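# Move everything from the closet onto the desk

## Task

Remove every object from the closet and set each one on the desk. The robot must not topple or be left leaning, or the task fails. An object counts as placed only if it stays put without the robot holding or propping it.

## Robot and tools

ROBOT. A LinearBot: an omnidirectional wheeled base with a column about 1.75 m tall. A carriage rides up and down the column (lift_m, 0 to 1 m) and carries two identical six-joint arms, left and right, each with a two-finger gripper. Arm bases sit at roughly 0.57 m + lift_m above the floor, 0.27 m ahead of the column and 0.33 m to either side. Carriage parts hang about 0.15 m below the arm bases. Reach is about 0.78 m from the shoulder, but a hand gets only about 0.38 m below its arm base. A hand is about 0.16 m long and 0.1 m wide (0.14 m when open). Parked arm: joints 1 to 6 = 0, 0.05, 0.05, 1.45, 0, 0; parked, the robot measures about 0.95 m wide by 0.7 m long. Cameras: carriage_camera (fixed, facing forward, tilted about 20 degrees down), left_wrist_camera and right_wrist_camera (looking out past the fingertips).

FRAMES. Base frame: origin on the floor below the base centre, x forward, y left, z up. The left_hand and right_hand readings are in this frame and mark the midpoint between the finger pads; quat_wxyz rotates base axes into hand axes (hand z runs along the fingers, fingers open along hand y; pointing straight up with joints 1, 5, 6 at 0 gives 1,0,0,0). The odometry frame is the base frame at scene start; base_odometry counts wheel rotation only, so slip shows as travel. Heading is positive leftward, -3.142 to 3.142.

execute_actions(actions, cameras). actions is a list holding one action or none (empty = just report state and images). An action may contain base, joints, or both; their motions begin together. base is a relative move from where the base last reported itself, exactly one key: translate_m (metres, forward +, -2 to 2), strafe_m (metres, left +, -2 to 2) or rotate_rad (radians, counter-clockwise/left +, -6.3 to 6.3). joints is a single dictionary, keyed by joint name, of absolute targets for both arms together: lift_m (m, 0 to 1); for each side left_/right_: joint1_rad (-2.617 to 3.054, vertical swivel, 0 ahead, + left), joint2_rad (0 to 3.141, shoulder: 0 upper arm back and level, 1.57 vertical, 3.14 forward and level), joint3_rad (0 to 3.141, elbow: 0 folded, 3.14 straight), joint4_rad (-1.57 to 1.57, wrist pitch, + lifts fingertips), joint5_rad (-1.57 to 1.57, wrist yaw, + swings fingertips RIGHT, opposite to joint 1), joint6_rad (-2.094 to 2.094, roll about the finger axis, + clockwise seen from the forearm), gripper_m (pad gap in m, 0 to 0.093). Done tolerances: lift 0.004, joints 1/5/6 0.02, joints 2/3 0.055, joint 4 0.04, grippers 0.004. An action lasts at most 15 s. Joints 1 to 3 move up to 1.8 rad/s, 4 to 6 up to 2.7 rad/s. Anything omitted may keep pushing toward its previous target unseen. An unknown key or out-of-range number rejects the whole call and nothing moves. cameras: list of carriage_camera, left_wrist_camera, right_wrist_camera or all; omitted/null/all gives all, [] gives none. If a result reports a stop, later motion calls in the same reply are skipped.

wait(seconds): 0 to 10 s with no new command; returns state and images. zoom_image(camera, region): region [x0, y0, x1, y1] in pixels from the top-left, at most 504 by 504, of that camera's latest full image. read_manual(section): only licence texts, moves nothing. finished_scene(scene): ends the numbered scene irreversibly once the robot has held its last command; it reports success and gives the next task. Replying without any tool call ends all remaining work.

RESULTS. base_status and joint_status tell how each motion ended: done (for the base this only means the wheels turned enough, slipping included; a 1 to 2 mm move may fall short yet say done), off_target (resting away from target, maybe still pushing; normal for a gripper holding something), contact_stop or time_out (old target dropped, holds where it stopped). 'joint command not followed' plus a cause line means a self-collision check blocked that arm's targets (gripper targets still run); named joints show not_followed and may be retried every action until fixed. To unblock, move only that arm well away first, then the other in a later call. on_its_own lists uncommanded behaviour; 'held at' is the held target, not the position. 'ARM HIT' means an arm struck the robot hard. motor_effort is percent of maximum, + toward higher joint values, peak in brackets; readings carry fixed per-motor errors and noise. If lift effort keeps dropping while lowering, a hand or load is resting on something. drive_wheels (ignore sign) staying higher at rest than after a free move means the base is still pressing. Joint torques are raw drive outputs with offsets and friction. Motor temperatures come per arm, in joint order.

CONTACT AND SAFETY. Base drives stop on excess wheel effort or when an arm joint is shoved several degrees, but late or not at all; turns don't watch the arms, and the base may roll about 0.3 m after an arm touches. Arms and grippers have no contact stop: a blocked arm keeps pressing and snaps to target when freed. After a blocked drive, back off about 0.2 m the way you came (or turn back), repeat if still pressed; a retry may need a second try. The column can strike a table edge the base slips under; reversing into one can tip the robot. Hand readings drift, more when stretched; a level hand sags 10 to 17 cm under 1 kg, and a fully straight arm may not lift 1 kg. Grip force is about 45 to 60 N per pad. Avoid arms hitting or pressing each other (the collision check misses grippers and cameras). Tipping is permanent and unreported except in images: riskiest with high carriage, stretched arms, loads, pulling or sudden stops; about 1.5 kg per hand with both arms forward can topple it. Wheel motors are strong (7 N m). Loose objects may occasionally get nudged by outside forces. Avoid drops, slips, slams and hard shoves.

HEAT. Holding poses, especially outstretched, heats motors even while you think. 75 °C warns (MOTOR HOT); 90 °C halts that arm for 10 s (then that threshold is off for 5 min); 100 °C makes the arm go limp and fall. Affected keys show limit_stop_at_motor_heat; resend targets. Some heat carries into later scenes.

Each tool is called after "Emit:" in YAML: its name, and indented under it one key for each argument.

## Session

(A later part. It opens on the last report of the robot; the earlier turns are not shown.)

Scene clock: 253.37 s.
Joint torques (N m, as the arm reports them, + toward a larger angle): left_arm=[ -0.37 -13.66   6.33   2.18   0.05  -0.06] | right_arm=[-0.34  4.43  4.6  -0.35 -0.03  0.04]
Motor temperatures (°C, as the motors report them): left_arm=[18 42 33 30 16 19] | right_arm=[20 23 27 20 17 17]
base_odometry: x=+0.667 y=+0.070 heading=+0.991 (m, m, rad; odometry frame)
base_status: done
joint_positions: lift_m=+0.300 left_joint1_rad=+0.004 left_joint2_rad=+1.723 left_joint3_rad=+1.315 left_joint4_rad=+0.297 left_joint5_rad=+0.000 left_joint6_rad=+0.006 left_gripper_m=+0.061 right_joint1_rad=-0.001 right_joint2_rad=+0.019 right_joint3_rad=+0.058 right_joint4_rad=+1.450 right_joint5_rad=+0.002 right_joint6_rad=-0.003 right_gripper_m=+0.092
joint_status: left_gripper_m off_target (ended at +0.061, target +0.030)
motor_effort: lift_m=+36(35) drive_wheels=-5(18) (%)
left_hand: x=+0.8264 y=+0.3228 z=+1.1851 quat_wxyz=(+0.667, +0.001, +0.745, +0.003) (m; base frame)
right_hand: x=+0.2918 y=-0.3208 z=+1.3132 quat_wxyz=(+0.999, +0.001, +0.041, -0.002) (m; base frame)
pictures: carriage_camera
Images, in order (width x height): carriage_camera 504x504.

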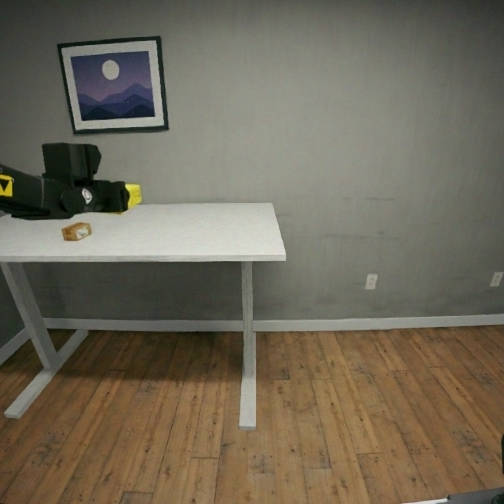

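Emit:
execute_actions:
  actions:
    - {"base":{"translate_m":0.33},"joints":{"left_gripper_m":0.03}}
  cameras: []

Emit:
execute_actions:
  actions:
    - {"joints":{"left_gripper_m":0.03,"lift_m":0.17}}
  cameras: ["carriage_camera","left_wrist_camera"]

Scene clock: 256.60 s.
Joint torques (N m, as the arm reports them, + toward a larger angle): left_arm=[ -0.15 -13.79   6.37   2.27   0.06  -0.06] | right_arm=[-0.37  4.45  4.59 -0.34 -0.04  0.04]
Motor temperatures (°C, as the motors report them): left_arm=[18 42 33 31 16 19] | right_arm=[20 23 27 20 17 17]
base_odometry: x=+0.847 y=+0.346 heading=+0.991 (m, m, rad; odometry frame)
base_status: done
joint_positions: lift_m=+0.300 left_joint1_rad=+0.004 left_joint2_rad=+1.723 left_joint3_rad=+1.315 left_joint4_rad=+0.295 left_joint5_rad=+0.000 left_joint6_rad=+0.006 left_gripper_m=+0.061 right_joint1_rad=-0.001 right_joint2_rad=+0.019 right_joint3_rad=+0.058 right_joint4_rad=+1.451 right_joint5_rad=+0.002 right_joint6_rad=-0.003 right_gripper_m=+0.092
joint_status: left_gripper_m off_target (ended at +0.061, target +0.030)
motor_effort: lift_m=+37(35) drive_wheels=-7(16) (%)
left_hand: x=+0.8264 y=+0.3228 z=+1.1846 quat_wxyz=(+0.666, +0.001, +0.746, +0.003) (m; base frame)
right_hand: x=+0.2917 y=-0.3208 z=+1.3132 quat_wxyz=(+0.999, +0.001, +0.040, -0.002) (m; base frame)
pictures: none
No camera images: the call's "cameras" was empty. Leave "cameras" out to get every camera's image.

Scene clock: 257.67 s.
Joint torques (N m, as the arm reports them, + toward a larger angle): left_arm=[ -0.23 -12.79   7.19   2.34   0.06  -0.06] | right_arm=[-0.35  4.41  4.58 -0.37 -0.03  0.03]
Motor temperatures (°C, as the motors report them): left_arm=[18 42 33 31 16 19] | right_arm=[20 23 27 20 17 17]
base_odometry: x=+0.847 y=+0.346 heading=+0.991 (m, m, rad; odometry frame)
base_status: not commanded
joint_positions: lift_m=+0.170 left_joint1_rad=+0.004 left_joint2_rad=+1.715 left_joint3_rad=+1.303 left_joint4_rad=+0.287 left_joint5_rad=+0.000 left_joint6_rad=+0.006 left_gripper_m=+0.061 right_joint1_rad=-0.001 right_joint2_rad=+0.019 right_joint3_rad=+0.058 right_joint4_rad=+1.451 right_joint5_rad=+0.002 right_joint6_rad=-0.003 right_gripper_m=+0.092
joint_status: left_gripper_m off_target (ended at +0.061, target +0.030); the others done
motor_effort: lift_m=+33(37) drive_wheels=-5(8) (%)
left_hand: x=+0.8237 y=+0.3228 z=+1.0514 quat_wxyz=(+0.662, +0.001, +0.750, +0.003) (m; base frame)
right_hand: x=+0.2917 y=-0.3208 z=+1.1832 quat_wxyz=(+0.999, +0.001, +0.040, -0.002) (m; base frame)
pictures: carriage_camera, left_wrist_camera
Images, in order (width x height): carriage_camera 504x504, left_wrist_camera 504x504.

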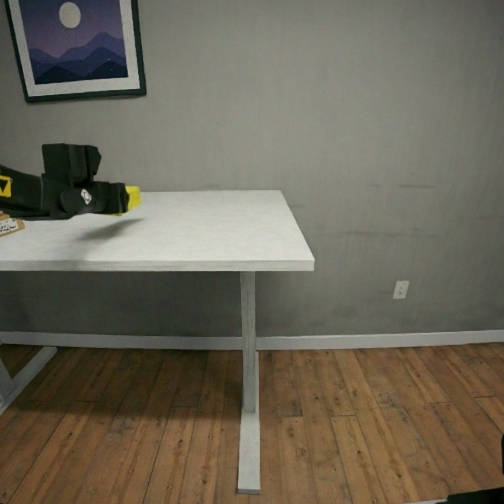

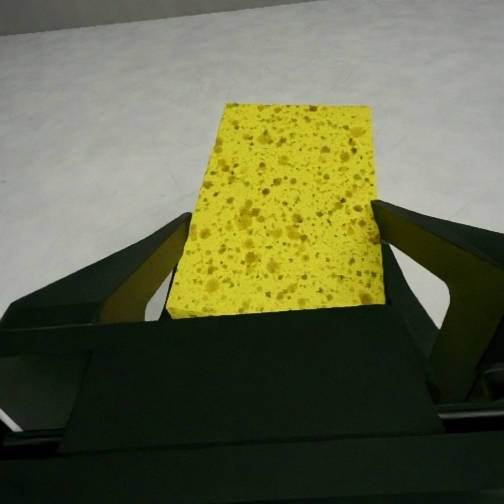

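Emit:
execute_actions:
  actions:
    - {"joints":{"left_gripper_m":0.03,"lift_m":0.12}}
  cameras: ["carriage_camera"]

Scene clock: 258.67 s.
Joint torques (N m, as the arm reports them, + toward a larger angle): left_arm=[ -0.45 -12.46   7.3    2.29   0.06  -0.06] | right_arm=[-0.35  4.33  4.57 -0.36 -0.03  0.03]
Motor temperatures (°C, as the motors report them): left_arm=[18 42 33 31 16 19] | right_arm=[20 23 27 20 17 17]
base_odometry: x=+0.847 y=+0.346 heading=+0.991 (m, m, rad; odometry frame)
base_status: not commanded
joint_positions: lift_m=+0.120 left_joint1_rad=+0.004 left_joint2_rad=+1.712 left_joint3_rad=+1.303 left_joint4_rad=+0.287 left_joint5_rad=+0.000 left_joint6_rad=+0.006 left_gripper_m=+0.061 right_joint1_rad=-0.001 right_joint2_rad=+0.019 right_joint3_rad=+0.058 right_joint4_rad=+1.451 right_joint5_rad=+0.002 right_joint6_rad=-0.003 right_gripper_m=+0.092
joint_status: left_gripper_m off_target (ended at +0.061, target +0.030); the others done
motor_effort: lift_m=+35(40) drive_wheels=+5(6) (%)
left_hand: x=+0.8231 y=+0.3228 z=+1.0030 quat_wxyz=(+0.663, +0.001, +0.749, +0.003) (m; base frame)
right_hand: x=+0.2917 y=-0.3208 z=+1.1332 quat_wxyz=(+0.999, +0.001, +0.040, -0.002) (m; base frame)
pictures: carriage_camera
Images, in order (width x height): carriage_camera 504x504.

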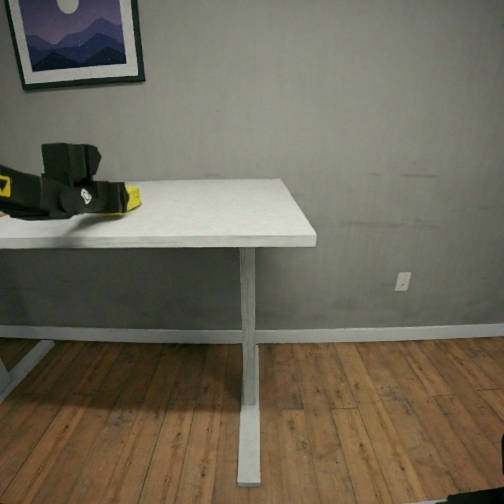

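Shadow nearly touching; slightly lower and release.

Emit:
execute_actions:
  actions:
    - {"joints":{"left_gripper_m":0.03,"lift_m":0.105}}
  cameras: []

Emit:
execute_actions:
  actions:
    - {"joints":{"left_gripper_m":0.09}}
  cameras: []

Emit:
execute_actions:
  actions:
    - {"base":{"translate_m":-0.45},"joints":{"lift_m":0.16}}
  cameras: ["carriage_camera"]

Scene clock: 259.77 s.
Joint torques (N m, as the arm reports them, + toward a larger angle): left_arm=[ -0.23 -11.96   7.22   1.84   0.06  -0.02] | right_arm=[-0.34  4.45  4.59 -0.34 -0.03  0.04]
Motor temperatures (°C, as the motors report them): left_arm=[18 42 33 31 16 19] | right_arm=[20 23 27 20 17 17]
base_odometry: x=+0.847 y=+0.346 heading=+0.991 (m, m, rad; odometry frame)
base_status: not commanded
joint_positions: lift_m=+0.105 left_joint1_rad=+0.004 left_joint2_rad=+1.706 left_joint3_rad=+1.303 left_joint4_rad=+0.331 left_joint5_rad=+0.000 left_joint6_rad=+0.002 left_gripper_m=+0.061 right_joint1_rad=-0.001 right_joint2_rad=+0.019 right_joint3_rad=+0.058 right_joint4_rad=+1.450 right_joint5_rad=+0.002 right_joint6_rad=-0.003 right_gripper_m=+0.092
joint_status: left_gripper_m off_target (ended at +0.061, target +0.030); the others done
motor_effort: lift_m=+35(35) drive_wheels=+5(5) (%)
left_hand: x=+0.8230 y=+0.3228 z=+1.0020 quat_wxyz=(+0.681, -0.001, +0.732, +0.002) (m; base frame)
right_hand: x=+0.2918 y=-0.3208 z=+1.1183 quat_wxyz=(+0.999, +0.001, +0.041, -0.002) (m; base frame)
pictures: none
No camera images: the call's "cameras" was empty. Leave "cameras" out to get every camera's image.

Scene clock: 260.40 s.
Joint torques (N m, as the arm reports them, + toward a larger angle): left_arm=[ -0.25 -11.97   7.2    2.08   0.06  -0.02] | right_arm=[-0.35  4.46  4.58 -0.34 -0.03  0.03]
Motor temperatures (°C, as the motors report them): left_arm=[18 42 33 31 16 19] | right_arm=[20 23 27 20 17 17]
base_odometry: x=+0.847 y=+0.346 heading=+0.991 (m, m, rad; odometry frame)
base_status: not commanded
joint_positions: lift_m=+0.105 left_joint1_rad=+0.004 left_joint2_rad=+1.706 left_joint3_rad=+1.303 left_joint4_rad=+0.311 left_joint5_rad=+0.000 left_joint6_rad=+0.002 left_gripper_m=+0.090 right_joint1_rad=-0.001 right_joint2_rad=+0.019 right_joint3_rad=+0.058 right_joint4_rad=+1.450 right_joint5_rad=+0.002 right_joint6_rad=-0.003 right_gripper_m=+0.092
joint_status: all done
motor_effort: lift_m=+36(32) drive_wheels=+4(4) (%)
left_hand: x=+0.8226 y=+0.3228 z=+0.9972 quat_wxyz=(+0.674, -0.001, +0.739, +0.002) (m; base frame)
right_hand: x=+0.2918 y=-0.3208 z=+1.1183 quat_wxyz=(+0.999, +0.001, +0.041, -0.002) (m; base frame)
pictures: none
No camera images: the call's "cameras" was empty. Leave "cameras" out to get every camera's image.

Scene clock: 263.37 s.
Joint torques (N m, as the arm reports them, + toward a larger angle): left_arm=[ -0.26 -11.93   7.22   2.18   0.06  -0.03] | right_arm=[-0.35  4.43  4.59 -0.32 -0.03  0.04]
Motor temperatures (°C, as the motors report them): left_arm=[18 42 33 31 16 19] | right_arm=[20 23 27 20 17 17]
base_odometry: x=+0.601 y=-0.031 heading=+0.991 (m, m, rad; odometry frame)
base_status: done
joint_positions: lift_m=+0.160 left_joint1_rad=+0.004 left_joint2_rad=+1.706 left_joint3_rad=+1.303 left_joint4_rad=+0.297 left_joint5_rad=+0.000 left_joint6_rad=+0.002 left_gripper_m=+0.090 right_joint1_rad=-0.001 right_joint2_rad=+0.019 right_joint3_rad=+0.058 right_joint4_rad=+1.450 right_joint5_rad=+0.002 right_joint6_rad=-0.003 right_gripper_m=+0.092
joint_status: all done
motor_effort: lift_m=+36(42) drive_wheels=-1(20) (%)
left_hand: x=+0.8222 y=+0.3228 z=+1.0488 quat_wxyz=(+0.669, -0.001, +0.743, +0.002) (m; base frame)
right_hand: x=+0.2920 y=-0.3208 z=+1.1732 quat_wxyz=(+0.999, +0.001, +0.041, -0.002) (m; base frame)
pictures: carriage_camera
Images, in order (width x height): carriage_camera 504x504.

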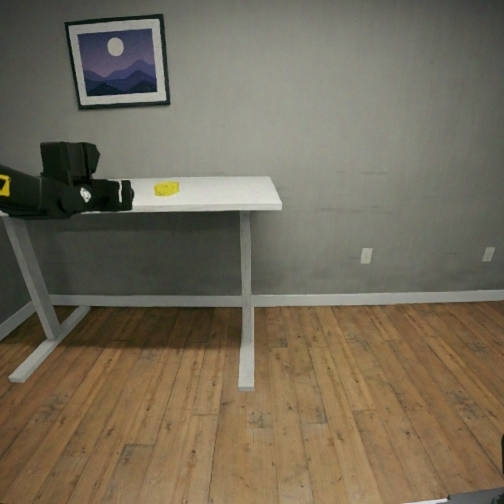

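Emit:
execute_actions:
  actions:
    - {"base":{"rotate_rad":3.14},"joints":{"left_joint2_rad":2.35,"left_joint3_rad":1.85,"left_joint4_rad":0.22,"lift_m":0.42}}
  cameras: []

Emit:
execute_actions:
  actions:
    - {"base":{"strafe_m":0.34}}
  cameras: []

Emit:
execute_actions:
  actions:
    - {"base":{"translate_m":1.0}}
  cameras: ["carriage_camera","left_wrist_camera"]

Scene clock: 268.40 s.
Joint torques (N m, as the arm reports them, + toward a larger angle): left_arm=[ -0.5  -18.98   7.78   2.08   0.08  -0.02] | right_arm=[-0.34  4.44  4.57 -0.32 -0.02  0.04]
Motor temperatures (°C, as the motors report them): left_arm=[18 43 33 31 16 19] | right_arm=[20 23 27 20 17 17]
base_odometry: x=+0.601 y=-0.030 heading=-2.152 (m, m, rad; odometry frame)
base_status: done
joint_positions: lift_m=+0.420 left_joint1_rad=+0.008 left_joint2_rad=+2.361 left_joint3_rad=+1.844 left_joint4_rad=+0.223 left_joint5_rad=-0.001 left_joint6_rad=+0.002 left_gripper_m=+0.090 right_joint1_rad=-0.001 right_joint2_rad=+0.019 right_joint3_rad=+0.058 right_joint4_rad=+1.449 right_joint5_rad=+0.001 right_joint6_rad=-0.003 right_gripper_m=+0.092
joint_status: all done
motor_effort: lift_m=+33(44) drive_wheels=+6(22) (%)
left_hand: x=+0.9588 y=+0.3262 z=+1.1588 quat_wxyz=(+0.596, -0.003, +0.803, +0.003) (m; base frame)
right_hand: x=+0.2921 y=-0.3207 z=+1.4332 quat_wxyz=(+0.999, +0.001, +0.041, -0.002) (m; base frame)
pictures: none
No camera images: the call's "cameras" was empty. Leave "cameras" out to get every camera's image.

Scene clock: 271.10 s.
Joint torques (N m, as the arm reports them, + toward a larger angle): left_arm=[ -0.21 -19.06   7.75   2.1    0.08  -0.03] | right_arm=[-0.32  4.44  4.65 -0.32 -0.02  0.03]
Motor temperatures (°C, as the motors report them): left_arm=[18 45 33 31 16 19] | right_arm=[20 23 27 20 17 17]
base_odometry: x=+0.885 y=-0.217 heading=-2.152 (m, m, rad; odometry frame)
base_status: done
joint_positions: lift_m=+0.420 left_joint1_rad=+0.005 left_joint2_rad=+2.361 left_joint3_rad=+1.844 left_joint4_rad=+0.223 left_joint5_rad=-0.001 left_joint6_rad=+0.002 left_gripper_m=+0.090 right_joint1_rad=-0.001 right_joint2_rad=+0.019 right_joint3_rad=+0.058 right_joint4_rad=+1.449 right_joint5_rad=+0.002 right_joint6_rad=-0.003 right_gripper_m=+0.092
joint_status: not commanded
motor_effort: lift_m=+38(37) drive_wheels=-6(18) (%)
left_hand: x=+0.9588 y=+0.3239 z=+1.1588 quat_wxyz=(+0.596, -0.001, +0.803, +0.002) (m; base frame)
right_hand: x=+0.2921 y=-0.3208 z=+1.4332 quat_wxyz=(+0.999, +0.001, +0.041, -0.002) (m; base frame)
pictures: none
No camera images: the call's "cameras" was empty. Leave "cameras" out to get every camera's image.

Scene clock: 275.40 s.
Joint torques (N m, as the arm reports them, + toward a larger angle): left_arm=[ -0.22 -19.12   7.9    2.14   0.08  -0.02] | right_arm=[-0.35  4.43  4.58 -0.32 -0.02  0.03]
Motor temperatures (°C, as the motors report them): left_arm=[18 47 33 31 16 19] | right_arm=[20 23 27 19 17 17]
base_odometry: x=+0.337 y=-1.053 heading=-2.151 (m, m, rad; odometry frame)
base_status: done
joint_positions: lift_m=+0.420 left_joint1_rad=+0.005 left_joint2_rad=+2.361 left_joint3_rad=+1.844 left_joint4_rad=+0.218 left_joint5_rad=-0.001 left_joint6_rad=+0.002 left_gripper_m=+0.090 right_joint1_rad=-0.001 right_joint2_rad=+0.019 right_joint3_rad=+0.058 right_joint4_rad=+1.450 right_joint5_rad=+0.002 right_joint6_rad=-0.003 right_gripper_m=+0.092
joint_status: not commanded
motor_effort: lift_m=+35(36) drive_wheels=-4(19) (%)
left_hand: x=+0.9585 y=+0.3239 z=+1.1578 quat_wxyz=(+0.594, -0.001, +0.805, +0.002) (m; base frame)
right_hand: x=+0.2920 y=-0.3208 z=+1.4332 quat_wxyz=(+0.999, +0.001, +0.041, -0.002) (m; base frame)
pictures: carriage_camera, left_wrist_camera
Images, in order (width x height): carriage_camera 504x504, left_wrist_camera 504x504.

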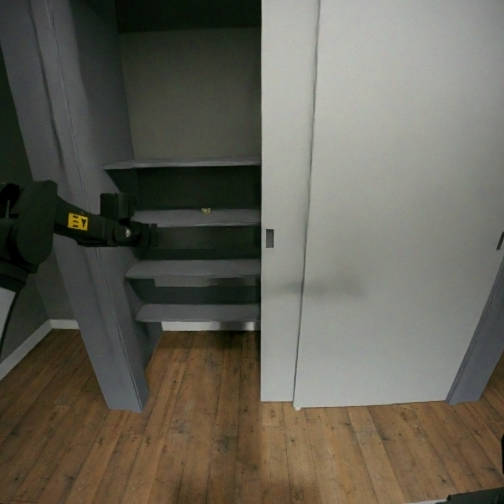

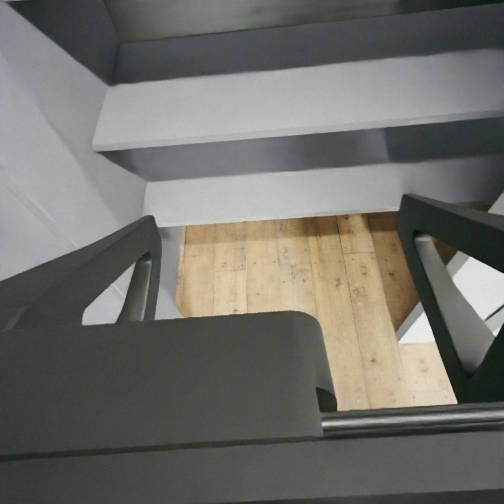

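Emit:
execute_actions:
  actions:
    - {"base":{"translate_m":0.5}}
  cameras: ["carriage_camera","left_wrist_camera"]

Scene clock: 279.13 s.
Joint torques (N m, as the arm reports them, + toward a larger angle): left_arm=[ -0.29 -19.13   7.77   2.17   0.06  -0.02] | right_arm=[-0.35  4.44  4.57 -0.34 -0.02  0.04]
Motor temperatures (°C, as the motors report them): left_arm=[18 48 34 31 16 19] | right_arm=[20 23 27 19 17 17]
base_odometry: x=+0.063 y=-1.472 heading=-2.151 (m, m, rad; odometry frame)
base_status: done
joint_positions: lift_m=+0.420 left_joint1_rad=+0.005 left_joint2_rad=+2.361 left_joint3_rad=+1.844 left_joint4_rad=+0.218 left_joint5_rad=-0.001 left_joint6_rad=+0.002 left_gripper_m=+0.090 right_joint1_rad=-0.001 right_joint2_rad=+0.019 right_joint3_rad=+0.058 right_joint4_rad=+1.450 right_joint5_rad=+0.002 right_joint6_rad=-0.003 right_gripper_m=+0.092
joint_status: not commanded
motor_effort: lift_m=+37(36) drive_wheels=-6(16) (%)
left_hand: x=+0.9585 y=+0.3239 z=+1.1577 quat_wxyz=(+0.594, -0.001, +0.805, +0.002) (m; base frame)
right_hand: x=+0.2920 y=-0.3208 z=+1.4332 quat_wxyz=(+0.999, +0.001, +0.041, -0.002) (m; base frame)
pictures: carriage_camera, left_wrist_camera
Images, in order (width x height): carriage_camera 504x504, left_wrist_camera 504x504.

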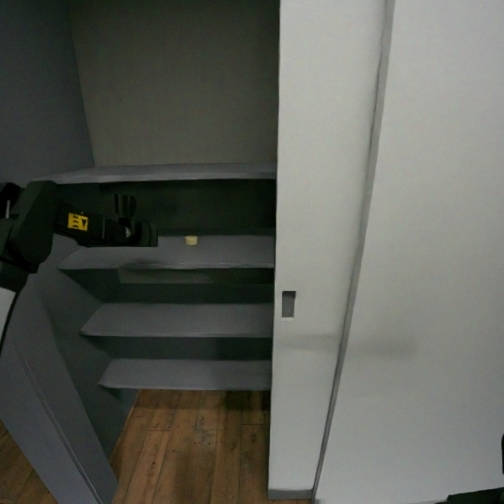

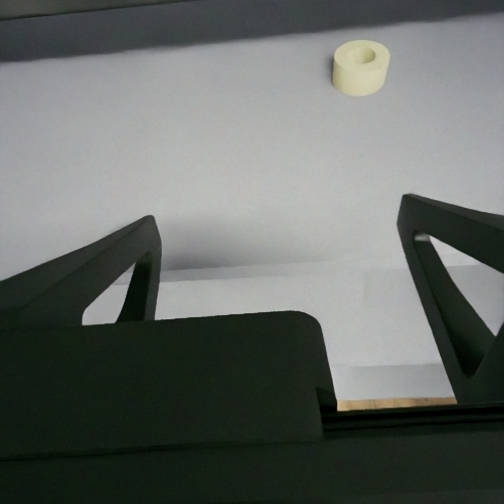

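Emit:
execute_actions:
  actions:
    - {"base":{"strafe_m":-0.075}}
  cameras: []

Emit:
execute_actions:
  actions:
    - {"base":{"translate_m":0.12},"joints":{"lift_m":0.37}}
  cameras: ["carriage_camera","left_wrist_camera"]

Scene clock: 280.93 s.
Joint torques (N m, as the arm reports them, + toward a larger angle): left_arm=[  0.23 -19.03   7.76   2.12   0.06  -0.02] | right_arm=[-0.35  4.46  4.57 -0.33 -0.03  0.04]
Motor temperatures (°C, as the motors report them): left_arm=[18 49 34 31 16 19] | right_arm=[20 23 27 19 17 17]
base_odometry: x=+0.000 y=-1.431 heading=-2.150 (m, m, rad; odometry frame)
base_status: done
joint_positions: lift_m=+0.420 left_joint1_rad=+0.000 left_joint2_rad=+2.361 left_joint3_rad=+1.844 left_joint4_rad=+0.218 left_joint5_rad=-0.001 left_joint6_rad=+0.002 left_gripper_m=+0.090 right_joint1_rad=-0.001 right_joint2_rad=+0.019 right_joint3_rad=+0.058 right_joint4_rad=+1.450 right_joint5_rad=+0.001 right_joint6_rad=-0.003 right_gripper_m=+0.092
joint_status: not commanded
motor_effort: lift_m=+36(38) drive_wheels=-4(14) (%)
left_hand: x=+0.9585 y=+0.3207 z=+1.1577 quat_wxyz=(+0.594, +0.000, +0.805, +0.001) (m; base frame)
right_hand: x=+0.2920 y=-0.3207 z=+1.4332 quat_wxyz=(+0.999, +0.001, +0.041, -0.002) (m; base frame)
pictures: none
No camera images: the call's "cameras" was empty. Leave "cameras" out to get every camera's image.

Scene clock: 282.67 s.
Joint torques (N m, as the arm reports them, + toward a larger angle): left_arm=[  0.23 -18.88   7.84   2.24   0.07  -0.03] | right_arm=[-0.37  4.43  4.57 -0.33 -0.02  0.03]
Motor temperatures (°C, as the motors report them): left_arm=[18 50 34 31 16 19] | right_arm=[20 23 27 19 17 17]
base_odometry: x=-0.065 y=-1.531 heading=-2.151 (m, m, rad; odometry frame)
base_status: done
joint_positions: lift_m=+0.370 left_joint1_rad=+0.000 left_joint2_rad=+2.358 left_joint3_rad=+1.844 left_joint4_rad=+0.211 left_joint5_rad=-0.001 left_joint6_rad=+0.002 left_gripper_m=+0.090 right_joint1_rad=-0.001 right_joint2_rad=+0.019 right_joint3_rad=+0.058 right_joint4_rad=+1.450 right_joint5_rad=+0.001 right_joint6_rad=-0.003 right_gripper_m=+0.092
joint_status: all done
motor_effort: lift_m=+33(36) drive_wheels=+3(11) (%)
left_hand: x=+0.9578 y=+0.3207 z=+1.1084 quat_wxyz=(+0.592, +0.000, +0.806, +0.001) (m; base frame)
right_hand: x=+0.2919 y=-0.3207 z=+1.3832 quat_wxyz=(+0.999, +0.001, +0.041, -0.002) (m; base frame)
pictures: carriage_camera, left_wrist_camera
Images, in order (width x height): carriage_camera 504x504, left_wrist_camera 504x504.

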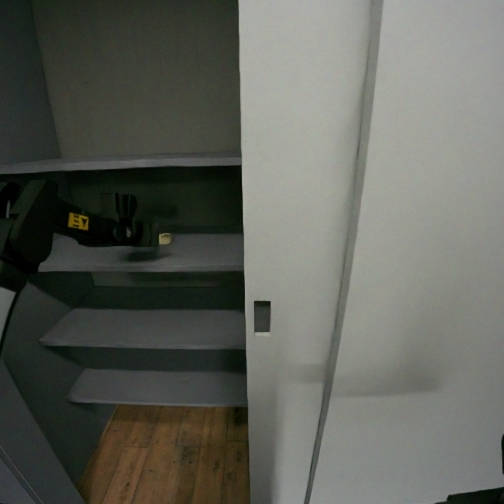

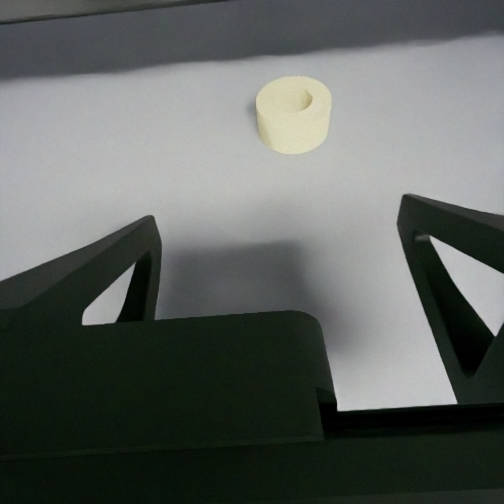

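Emit:
execute_actions:
  actions:
    - {"base":{"translate_m":0.1},"joints":{"lift_m":0.345}}
  cameras: ["carriage_camera","left_wrist_camera"]

Scene clock: 284.67 s.
Joint torques (N m, as the arm reports them, + toward a larger angle): left_arm=[  0.05 -19.13   7.95   2.17   0.07  -0.03] | right_arm=[-0.36  4.45  4.59 -0.33 -0.02  0.03]
Motor temperatures (°C, as the motors report them): left_arm=[18 51 34 31 16 19] | right_arm=[20 23 27 19 17 17]
base_odometry: x=-0.120 y=-1.615 heading=-2.151 (m, m, rad; odometry frame)
base_status: done
joint_positions: lift_m=+0.345 left_joint1_rad=+0.000 left_joint2_rad=+2.361 left_joint3_rad=+1.844 left_joint4_rad=+0.215 left_joint5_rad=-0.001 left_joint6_rad=+0.002 left_gripper_m=+0.090 right_joint1_rad=-0.001 right_joint2_rad=+0.019 right_joint3_rad=+0.058 right_joint4_rad=+1.450 right_joint5_rad=+0.001 right_joint6_rad=-0.003 right_gripper_m=+0.092
joint_status: all done
motor_effort: lift_m=+39(39) drive_wheels=-6(18) (%)
left_hand: x=+0.9582 y=+0.3207 z=+1.0824 quat_wxyz=(+0.593, +0.000, +0.805, +0.001) (m; base frame)
right_hand: x=+0.2919 y=-0.3207 z=+1.3582 quat_wxyz=(+0.999, +0.001, +0.041, -0.002) (m; base frame)
pictures: carriage_camera, left_wrist_camera
Images, in order (width x height): carriage_camera 504x504, left_wrist_camera 504x504.

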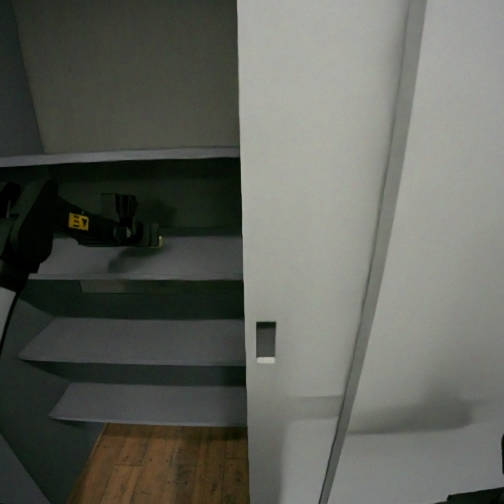

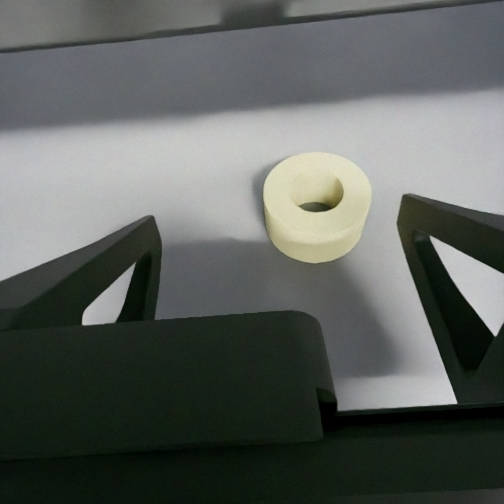

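Emit:
execute_actions:
  actions:
    - {"base":{"translate_m":0.05},"joints":{"lift_m":0.325,"left_joint1_rad":-0.04}}
  cameras: ["left_wrist_camera"]

Scene clock: 286.13 s.
Joint torques (N m, as the arm reports them, + toward a larger angle): left_arm=[  0.23 -19.16   7.79   2.22   0.08  -0.02] | right_arm=[-0.38  4.47  4.59 -0.35 -0.02  0.04]
Motor temperatures (°C, as the motors report them): left_arm=[18 51 34 31 16 19] | right_arm=[20 23 27 19 17 17]
base_odometry: x=-0.148 y=-1.656 heading=-2.152 (m, m, rad; odometry frame)
base_status: done
joint_positions: lift_m=+0.325 left_joint1_rad=-0.042 left_joint2_rad=+2.360 left_joint3_rad=+1.844 left_joint4_rad=+0.213 left_joint5_rad=-0.001 left_joint6_rad=+0.002 left_gripper_m=+0.090 right_joint1_rad=-0.001 right_joint2_rad=+0.019 right_joint3_rad=+0.058 right_joint4_rad=+1.451 right_joint5_rad=+0.001 right_joint6_rad=-0.003 right_gripper_m=+0.092
joint_status: all done
motor_effort: lift_m=+36(38) drive_wheels=-2(20) (%)
left_hand: x=+0.9575 y=+0.2917 z=+1.0623 quat_wxyz=(+0.592, +0.017, +0.805, -0.011) (m; base frame)
right_hand: x=+0.2916 y=-0.3207 z=+1.3382 quat_wxyz=(+0.999, +0.001, +0.040, -0.002) (m; base frame)
pictures: left_wrist_camera
Images, in order (width x height): left_wrist_camera 504x504.

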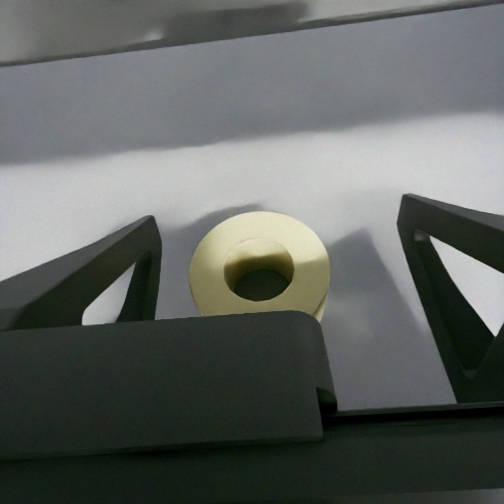

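Emit:
execute_actions:
  actions:
    - {"joints":{"lift_m":0.305}}
  cameras: ["left_wrist_camera"]

Emit:
execute_actions:
  actions:
    - {"joints":{"left_gripper_m":0.02}}
  cameras: ["left_wrist_camera"]

Scene clock: 287.17 s.
Joint torques (N m, as the arm reports them, + toward a larger angle): left_arm=[  0.23 -18.58   7.88   2.13   0.07   0.04] | right_arm=[-0.36  4.4   4.58 -0.37 -0.02  0.03]
Motor temperatures (°C, as the motors report them): left_arm=[18 51 34 31 16 19] | right_arm=[20 23 27 19 17 17]
base_odometry: x=-0.148 y=-1.656 heading=-2.152 (m, m, rad; odometry frame)
base_status: not commanded
joint_positions: lift_m=+0.305 left_joint1_rad=-0.042 left_joint2_rad=+2.357 left_joint3_rad=+1.844 left_joint4_rad=+0.219 left_joint5_rad=+0.000 left_joint6_rad=-0.005 left_gripper_m=+0.090 right_joint1_rad=-0.001 right_joint2_rad=+0.019 right_joint3_rad=+0.058 right_joint4_rad=+1.451 right_joint5_rad=+0.001 right_joint6_rad=-0.003 right_gripper_m=+0.092
joint_status: all done
motor_effort: lift_m=+34(36) drive_wheels=+4(8) (%)
left_hand: x=+0.9577 y=+0.2915 z=+1.0460 quat_wxyz=(+0.596, +0.015, +0.803, -0.014) (m; base frame)
right_hand: x=+0.2916 y=-0.3207 z=+1.3183 quat_wxyz=(+0.999, +0.001, +0.040, -0.002) (m; base frame)
pictures: left_wrist_camera
Images, in order (width x height): left_wrist_camera 504x504.

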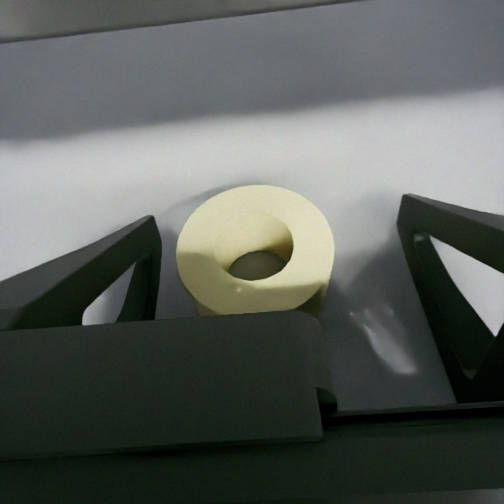

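Scene clock: 287.83 s.
Joint torques (N m, as the arm reports them, + toward a larger angle): left_arm=[  0.2  -18.7    7.85   2.15   0.06   0.04] | right_arm=[-0.36  4.45  4.5  -0.35 -0.02  0.04]
Motor temperatures (°C, as the motors report them): left_arm=[18 52 34 31 16 19] | right_arm=[20 23 27 19 17 17]
base_odometry: x=-0.148 y=-1.656 heading=-2.152 (m, m, rad; odometry frame)
base_status: not commanded
joint_positions: lift_m=+0.305 left_joint1_rad=-0.042 left_joint2_rad=+2.357 left_joint3_rad=+1.844 left_joint4_rad=+0.219 left_joint5_rad=+0.001 left_joint6_rad=-0.005 left_gripper_m=+0.048 right_joint1_rad=-0.001 right_joint2_rad=+0.019 right_joint3_rad=+0.058 right_joint4_rad=+1.451 right_joint5_rad=+0.001 right_joint6_rad=-0.003 right_gripper_m=+0.092
joint_status: left_gripper_m off_target (ended at +0.048, target +0.020)
motor_effort: lift_m=+34(37) drive_wheels=+5(4) (%)
left_hand: x=+0.9577 y=+0.2914 z=+1.0460 quat_wxyz=(+0.596, +0.015, +0.803, -0.014) (m; base frame)
right_hand: x=+0.2916 y=-0.3207 z=+1.3183 quat_wxyz=(+0.999, +0.001, +0.040, -0.002) (m; base frame)
pictures: left_wrist_camera
Images, in order (width x height): left_wrist_camera 504x504.

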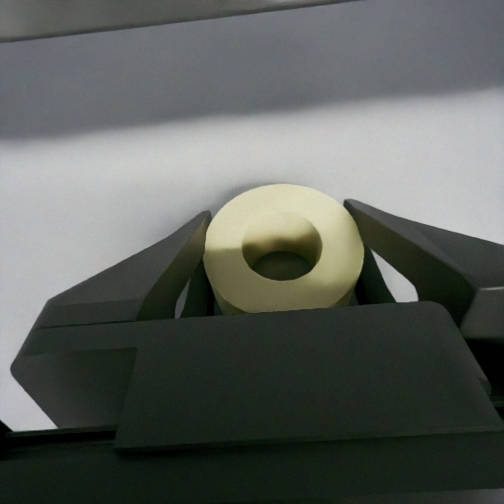

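Gripped at full diameter. Lift; this high view also shows the top shelf.

Emit:
execute_actions:
  actions:
    - {"joints":{"left_gripper_m":0.02,"lift_m":0.35}}
  cameras: []

Emit:
execute_actions:
  actions:
    - {"base":{"translate_m":-0.75},"joints":{"left_gripper_m":0.02}}
  cameras: ["carriage_camera","left_wrist_camera"]

Emit:
execute_actions:
  actions:
    - {"joints":{"left_gripper_m":0.02,"left_joint1_rad":0,"left_joint2_rad":1.7,"left_joint3_rad":1.3,"left_joint4_rad":0.3,"lift_m":0.7}}
  cameras: ["carriage_camera"]

Scene clock: 289.23 s.
Joint torques (N m, as the arm reports them, + toward a larger angle): left_arm=[  0.32 -18.46   7.8    2.2    0.07   0.04] | right_arm=[-0.36  4.45  4.57 -0.34 -0.02  0.03]
Motor temperatures (°C, as the motors report them): left_arm=[18 52 34 31 16 19] | right_arm=[20 23 27 19 17 17]
base_odometry: x=-0.148 y=-1.656 heading=-2.152 (m, m, rad; odometry frame)
base_status: not commanded
joint_positions: lift_m=+0.350 left_joint1_rad=-0.042 left_joint2_rad=+2.354 left_joint3_rad=+1.844 left_joint4_rad=+0.216 left_joint5_rad=+0.001 left_joint6_rad=-0.005 left_gripper_m=+0.048 right_joint1_rad=-0.001 right_joint2_rad=+0.019 right_joint3_rad=+0.058 right_joint4_rad=+1.451 right_joint5_rad=+0.001 right_joint6_rad=-0.003 right_gripper_m=+0.092
joint_status: left_gripper_m off_target (ended at +0.048, target +0.020); the others done
motor_effort: lift_m=+34(45) drive_wheels=+9(3) (%)
left_hand: x=+0.9574 y=+0.2914 z=+1.0923 quat_wxyz=(+0.596, +0.015, +0.803, -0.014) (m; base frame)
right_hand: x=+0.2916 y=-0.3207 z=+1.3633 quat_wxyz=(+0.999, +0.001, +0.040, -0.002) (m; base frame)
pictures: none
No camera images: the call's "cameras" was empty. Leave "cameras" out to get every camera's image.

Scene clock: 292.97 s.
Joint torques (N m, as the arm reports them, + toward a larger angle): left_arm=[  0.21 -18.43   7.91   2.24   0.05   0.04] | right_arm=[-0.34  4.45  4.62 -0.35 -0.03  0.04]
Motor temperatures (°C, as the motors report them): left_arm=[18 53 34 31 16 19] | right_arm=[20 23 27 19 17 17]
base_odometry: x=+0.264 y=-1.030 heading=-2.153 (m, m, rad; odometry frame)
base_status: done
joint_positions: lift_m=+0.350 left_joint1_rad=-0.041 left_joint2_rad=+2.354 left_joint3_rad=+1.844 left_joint4_rad=+0.210 left_joint5_rad=+0.001 left_joint6_rad=-0.005 left_gripper_m=+0.048 right_joint1_rad=-0.001 right_joint2_rad=+0.019 right_joint3_rad=+0.058 right_joint4_rad=+1.451 right_joint5_rad=+0.001 right_joint6_rad=-0.003 right_gripper_m=+0.092
joint_status: left_gripper_m off_target (ended at +0.048, target +0.020)
motor_effort: lift_m=+36(35) drive_wheels=-5(29) (%)
left_hand: x=+0.9570 y=+0.2922 z=+1.0910 quat_wxyz=(+0.594, +0.015, +0.805, -0.014) (m; base frame)
right_hand: x=+0.2916 y=-0.3207 z=+1.3633 quat_wxyz=(+0.999, +0.001, +0.040, -0.002) (m; base frame)
pictures: carriage_camera, left_wrist_camera
Images, in order (width x height): carriage_camera 504x504, left_wrist_camera 504x504.

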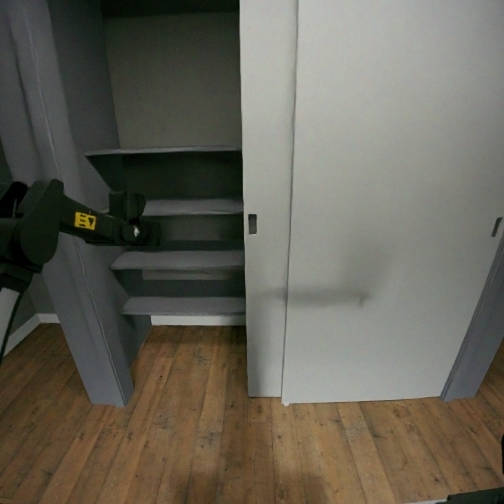

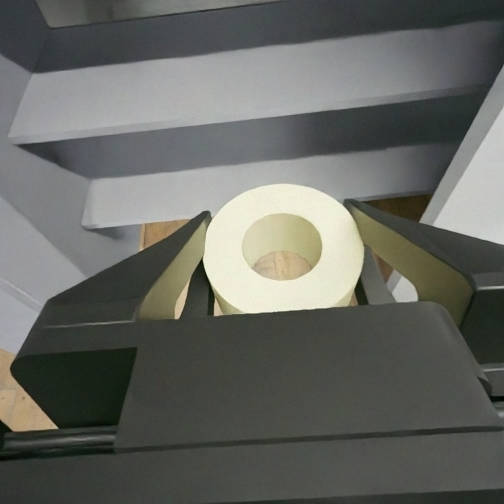

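Scene clock: 294.90 s.
Joint torques (N m, as the arm reports them, + toward a larger angle): left_arm=[ -0.02 -12.65   6.41   2.2    0.08   0.04] | right_arm=[-0.35  4.42  4.59 -0.35 -0.02  0.03]
Motor temperatures (°C, as the motors report them): left_arm=[18 53 34 32 16 19] | right_arm=[20 23 27 19 17 17]
base_odometry: x=+0.264 y=-1.030 heading=-2.153 (m, m, rad; odometry frame)
base_status: not commanded
joint_positions: lift_m=+0.700 left_joint1_rad=+0.003 left_joint2_rad=+1.712 left_joint3_rad=+1.313 left_joint4_rad=+0.298 left_joint5_rad=+0.001 left_joint6_rad=-0.005 left_gripper_m=+0.048 right_joint1_rad=-0.001 right_joint2_rad=+0.019 right_joint3_rad=+0.058 right_joint4_rad=+1.451 right_joint5_rad=+0.001 right_joint6_rad=-0.003 right_gripper_m=+0.092
joint_status: left_gripper_m off_target (ended at +0.048, target +0.020); the others done
motor_effort: lift_m=+40(46) drive_wheels=-4(5) (%)
left_hand: x=+0.8242 y=+0.3219 z=+1.5899 quat_wxyz=(+0.670, -0.003, +0.742, -0.001) (m; base frame)
right_hand: x=+0.2916 y=-0.3206 z=+1.7132 quat_wxyz=(+0.999, +0.000, +0.040, -0.002) (m; base frame)
pictures: carriage_camera
Images, in order (width x height): carriage_camera 504x504.

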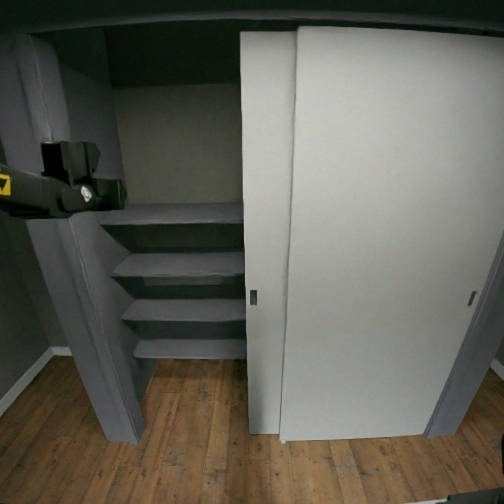

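Emit:
execute_actions:
  actions:
    - {"base":{"rotate_rad":3.14},"joints":{"left_gripper_m":0.02,"lift_m":0.3}}
  cameras: []

Emit:
execute_actions:
  actions:
    - {"base":{"translate_m":1.2},"joints":{"left_gripper_m":0.02}}
  cameras: ["carriage_camera"]

Scene clock: 299.83 s.
Joint torques (N m, as the arm reports them, + toward a larger angle): left_arm=[ -0.41 -12.61   7.1    2.3    0.05   0.04] | right_arm=[-0.37  4.43  4.56 -0.34 -0.03  0.04]
Motor temperatures (°C, as the motors report them): left_arm=[18 52 34 32 16 19] | right_arm=[20 23 27 19 17 17]
base_odometry: x=+0.264 y=-1.030 heading=+0.987 (m, m, rad; odometry frame)
base_status: done
joint_positions: lift_m=+0.300 left_joint1_rad=+0.007 left_joint2_rad=+1.712 left_joint3_rad=+1.305 left_joint4_rad=+0.286 left_joint5_rad=+0.000 left_joint6_rad=-0.005 left_gripper_m=+0.048 right_joint1_rad=-0.001 right_joint2_rad=+0.019 right_joint3_rad=+0.058 right_joint4_rad=+1.450 right_joint5_rad=+0.002 right_joint6_rad=-0.003 right_gripper_m=+0.092
joint_status: left_gripper_m off_target (ended at +0.048, target +0.020); the others done
motor_effort: lift_m=+38(38) drive_wheels=+8(18) (%)
left_hand: x=+0.8234 y=+0.3243 z=+1.1831 quat_wxyz=(+0.663, -0.004, +0.749, +0.001) (m; base frame)
right_hand: x=+0.2918 y=-0.3208 z=+1.3132 quat_wxyz=(+0.999, +0.001, +0.041, -0.002) (m; base frame)
pictures: none
No camera images: the call's "cameras" was empty. Leave "cameras" out to get every camera's image.

Scene clock: 304.53 s.
Joint torques (N m, as the arm reports them, + toward a larger angle): left_arm=[ -0.48 -12.47   7.06   2.32   0.07   0.04] | right_arm=[-0.35  4.42  4.6  -0.33 -0.02  0.04]
Motor temperatures (°C, as the motors report them): left_arm=[18 51 34 32 16 19] | right_arm=[20 23 27 19 17 17]
base_odometry: x=+0.924 y=-0.028 heading=+0.988 (m, m, rad; odometry frame)
base_status: done
joint_positions: lift_m=+0.300 left_joint1_rad=+0.007 left_joint2_rad=+1.712 left_joint3_rad=+1.305 left_joint4_rad=+0.286 left_joint5_rad=+0.000 left_joint6_rad=-0.005 left_gripper_m=+0.048 right_joint1_rad=-0.001 right_joint2_rad=+0.019 right_joint3_rad=+0.058 right_joint4_rad=+1.450 right_joint5_rad=+0.002 right_joint6_rad=-0.003 right_gripper_m=+0.092
joint_status: left_gripper_m off_target (ended at +0.048, target +0.020)
motor_effort: lift_m=+37(36) drive_wheels=-9(23) (%)
left_hand: x=+0.8234 y=+0.3243 z=+1.1833 quat_wxyz=(+0.663, -0.004, +0.749, +0.001) (m; base frame)
right_hand: x=+0.2918 y=-0.3208 z=+1.3132 quat_wxyz=(+0.999, +0.001, +0.041, -0.002) (m; base frame)
pictures: carriage_camera
Images, in order (width x height): carriage_camera 504x504.

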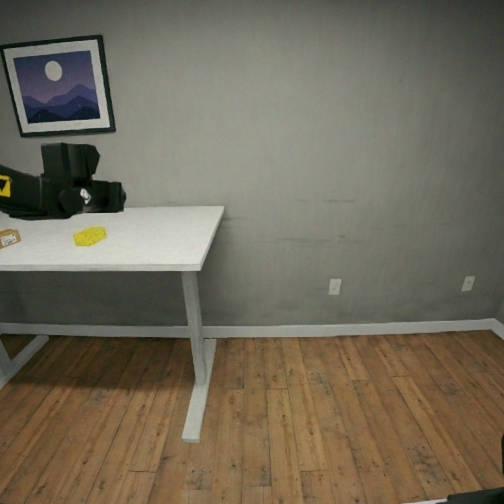

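Emit:
execute_actions:
  actions:
    - {"base":{"strafe_m":0.1},"joints":{"left_gripper_m":0.02}}
  cameras: []

Emit:
execute_actions:
  actions:
    - {"base":{"translate_m":0.29},"joints":{"left_gripper_m":0.02}}
  cameras: []

Emit:
execute_actions:
  actions:
    - {"joints":{"left_gripper_m":0.02,"lift_m":0.13}}
  cameras: ["carriage_camera","left_wrist_camera"]

Scene clock: 306.73 s.
Joint torques (N m, as the arm reports them, + toward a larger angle): left_arm=[ -0.37 -12.51   7.06   2.3    0.02   0.03] | right_arm=[-0.33  4.45  4.59 -0.34 -0.02  0.03]
Motor temperatures (°C, as the motors report them): left_arm=[18 50 34 32 16 19] | right_arm=[20 23 27 19 17 17]
base_odometry: x=+0.841 y=+0.027 heading=+0.988 (m, m, rad; odometry frame)
base_status: done
joint_positions: lift_m=+0.300 left_joint1_rad=+0.006 left_joint2_rad=+1.712 left_joint3_rad=+1.305 left_joint4_rad=+0.286 left_joint5_rad=+0.000 left_joint6_rad=-0.005 left_gripper_m=+0.048 right_joint1_rad=-0.001 right_joint2_rad=+0.019 right_joint3_rad=+0.058 right_joint4_rad=+1.450 right_joint5_rad=+0.002 right_joint6_rad=-0.003 right_gripper_m=+0.092
joint_status: left_gripper_m off_target (ended at +0.048, target +0.020)
motor_effort: lift_m=+38(38) drive_wheels=-4(13) (%)
left_hand: x=+0.8234 y=+0.3241 z=+1.1833 quat_wxyz=(+0.663, -0.004, +0.749, +0.001) (m; base frame)
right_hand: x=+0.2918 y=-0.3208 z=+1.3132 quat_wxyz=(+0.999, +0.001, +0.041, -0.002) (m; base frame)
pictures: none
No camera images: the call's "cameras" was empty. Leave "cameras" out to get every camera's image.

Scene clock: 309.17 s.
Joint torques (N m, as the arm reports them, + toward a larger angle): left_arm=[ -0.39 -12.56   7.05   2.31   0.07   0.04] | right_arm=[-0.35  4.43  4.57 -0.34 -0.02  0.03]
Motor temperatures (°C, as the motors report them): left_arm=[18 50 34 32 16 19] | right_arm=[20 23 27 19 17 17]
base_odometry: x=+1.000 y=+0.270 heading=+0.988 (m, m, rad; odometry frame)
base_status: done
joint_positions: lift_m=+0.300 left_joint1_rad=+0.006 left_joint2_rad=+1.712 left_joint3_rad=+1.305 left_joint4_rad=+0.287 left_joint5_rad=+0.000 left_joint6_rad=-0.005 left_gripper_m=+0.048 right_joint1_rad=-0.001 right_joint2_rad=+0.019 right_joint3_rad=+0.058 right_joint4_rad=+1.450 right_joint5_rad=+0.002 right_joint6_rad=-0.003 right_gripper_m=+0.092
joint_status: left_gripper_m off_target (ended at +0.048, target +0.020)
motor_effort: lift_m=+34(38) drive_wheels=-6(15) (%)
left_hand: x=+0.8234 y=+0.3241 z=+1.1835 quat_wxyz=(+0.663, -0.004, +0.748, +0.001) (m; base frame)
right_hand: x=+0.2918 y=-0.3208 z=+1.3132 quat_wxyz=(+0.999, +0.001, +0.041, -0.002) (m; base frame)
pictures: none
No camera images: the call's "cameras" was empty. Leave "cameras" out to get every camera's image.

Scene clock: 310.37 s.
Joint torques (N m, as the arm reports them, + toward a larger angle): left_arm=[ -0.47 -12.18   7.13   2.31   0.07   0.04] | right_arm=[-0.36  4.43  4.6  -0.33 -0.02  0.04]
Motor temperatures (°C, as the motors report them): left_arm=[18 49 34 32 16 19] | right_arm=[20 23 27 19 17 17]
base_odometry: x=+1.000 y=+0.270 heading=+0.988 (m, m, rad; odometry frame)
base_status: not commanded
joint_positions: lift_m=+0.130 left_joint1_rad=+0.006 left_joint2_rad=+1.712 left_joint3_rad=+1.305 left_joint4_rad=+0.285 left_joint5_rad=+0.000 left_joint6_rad=-0.005 left_gripper_m=+0.048 right_joint1_rad=-0.001 right_joint2_rad=+0.019 right_joint3_rad=+0.058 right_joint4_rad=+1.450 right_joint5_rad=+0.001 right_joint6_rad=-0.003 right_gripper_m=+0.092
joint_status: left_gripper_m off_target (ended at +0.048, target +0.020); the others done
motor_effort: lift_m=+38(38) drive_wheels=-3(4) (%)
left_hand: x=+0.8233 y=+0.3241 z=+1.0129 quat_wxyz=(+0.663, -0.004, +0.749, +0.001) (m; base frame)
right_hand: x=+0.2918 y=-0.3207 z=+1.1432 quat_wxyz=(+0.999, +0.001, +0.041, -0.002) (m; base frame)
pictures: carriage_camera, left_wrist_camera
Images, in order (width x height): carriage_camera 504x504, left_wrist_camera 504x504.

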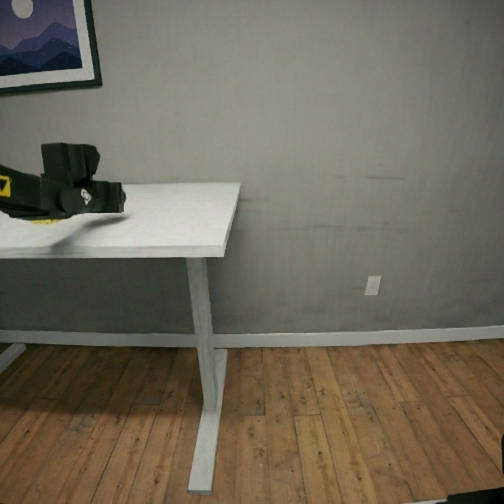

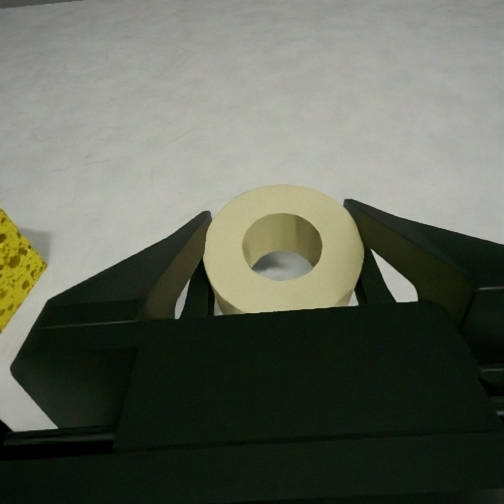

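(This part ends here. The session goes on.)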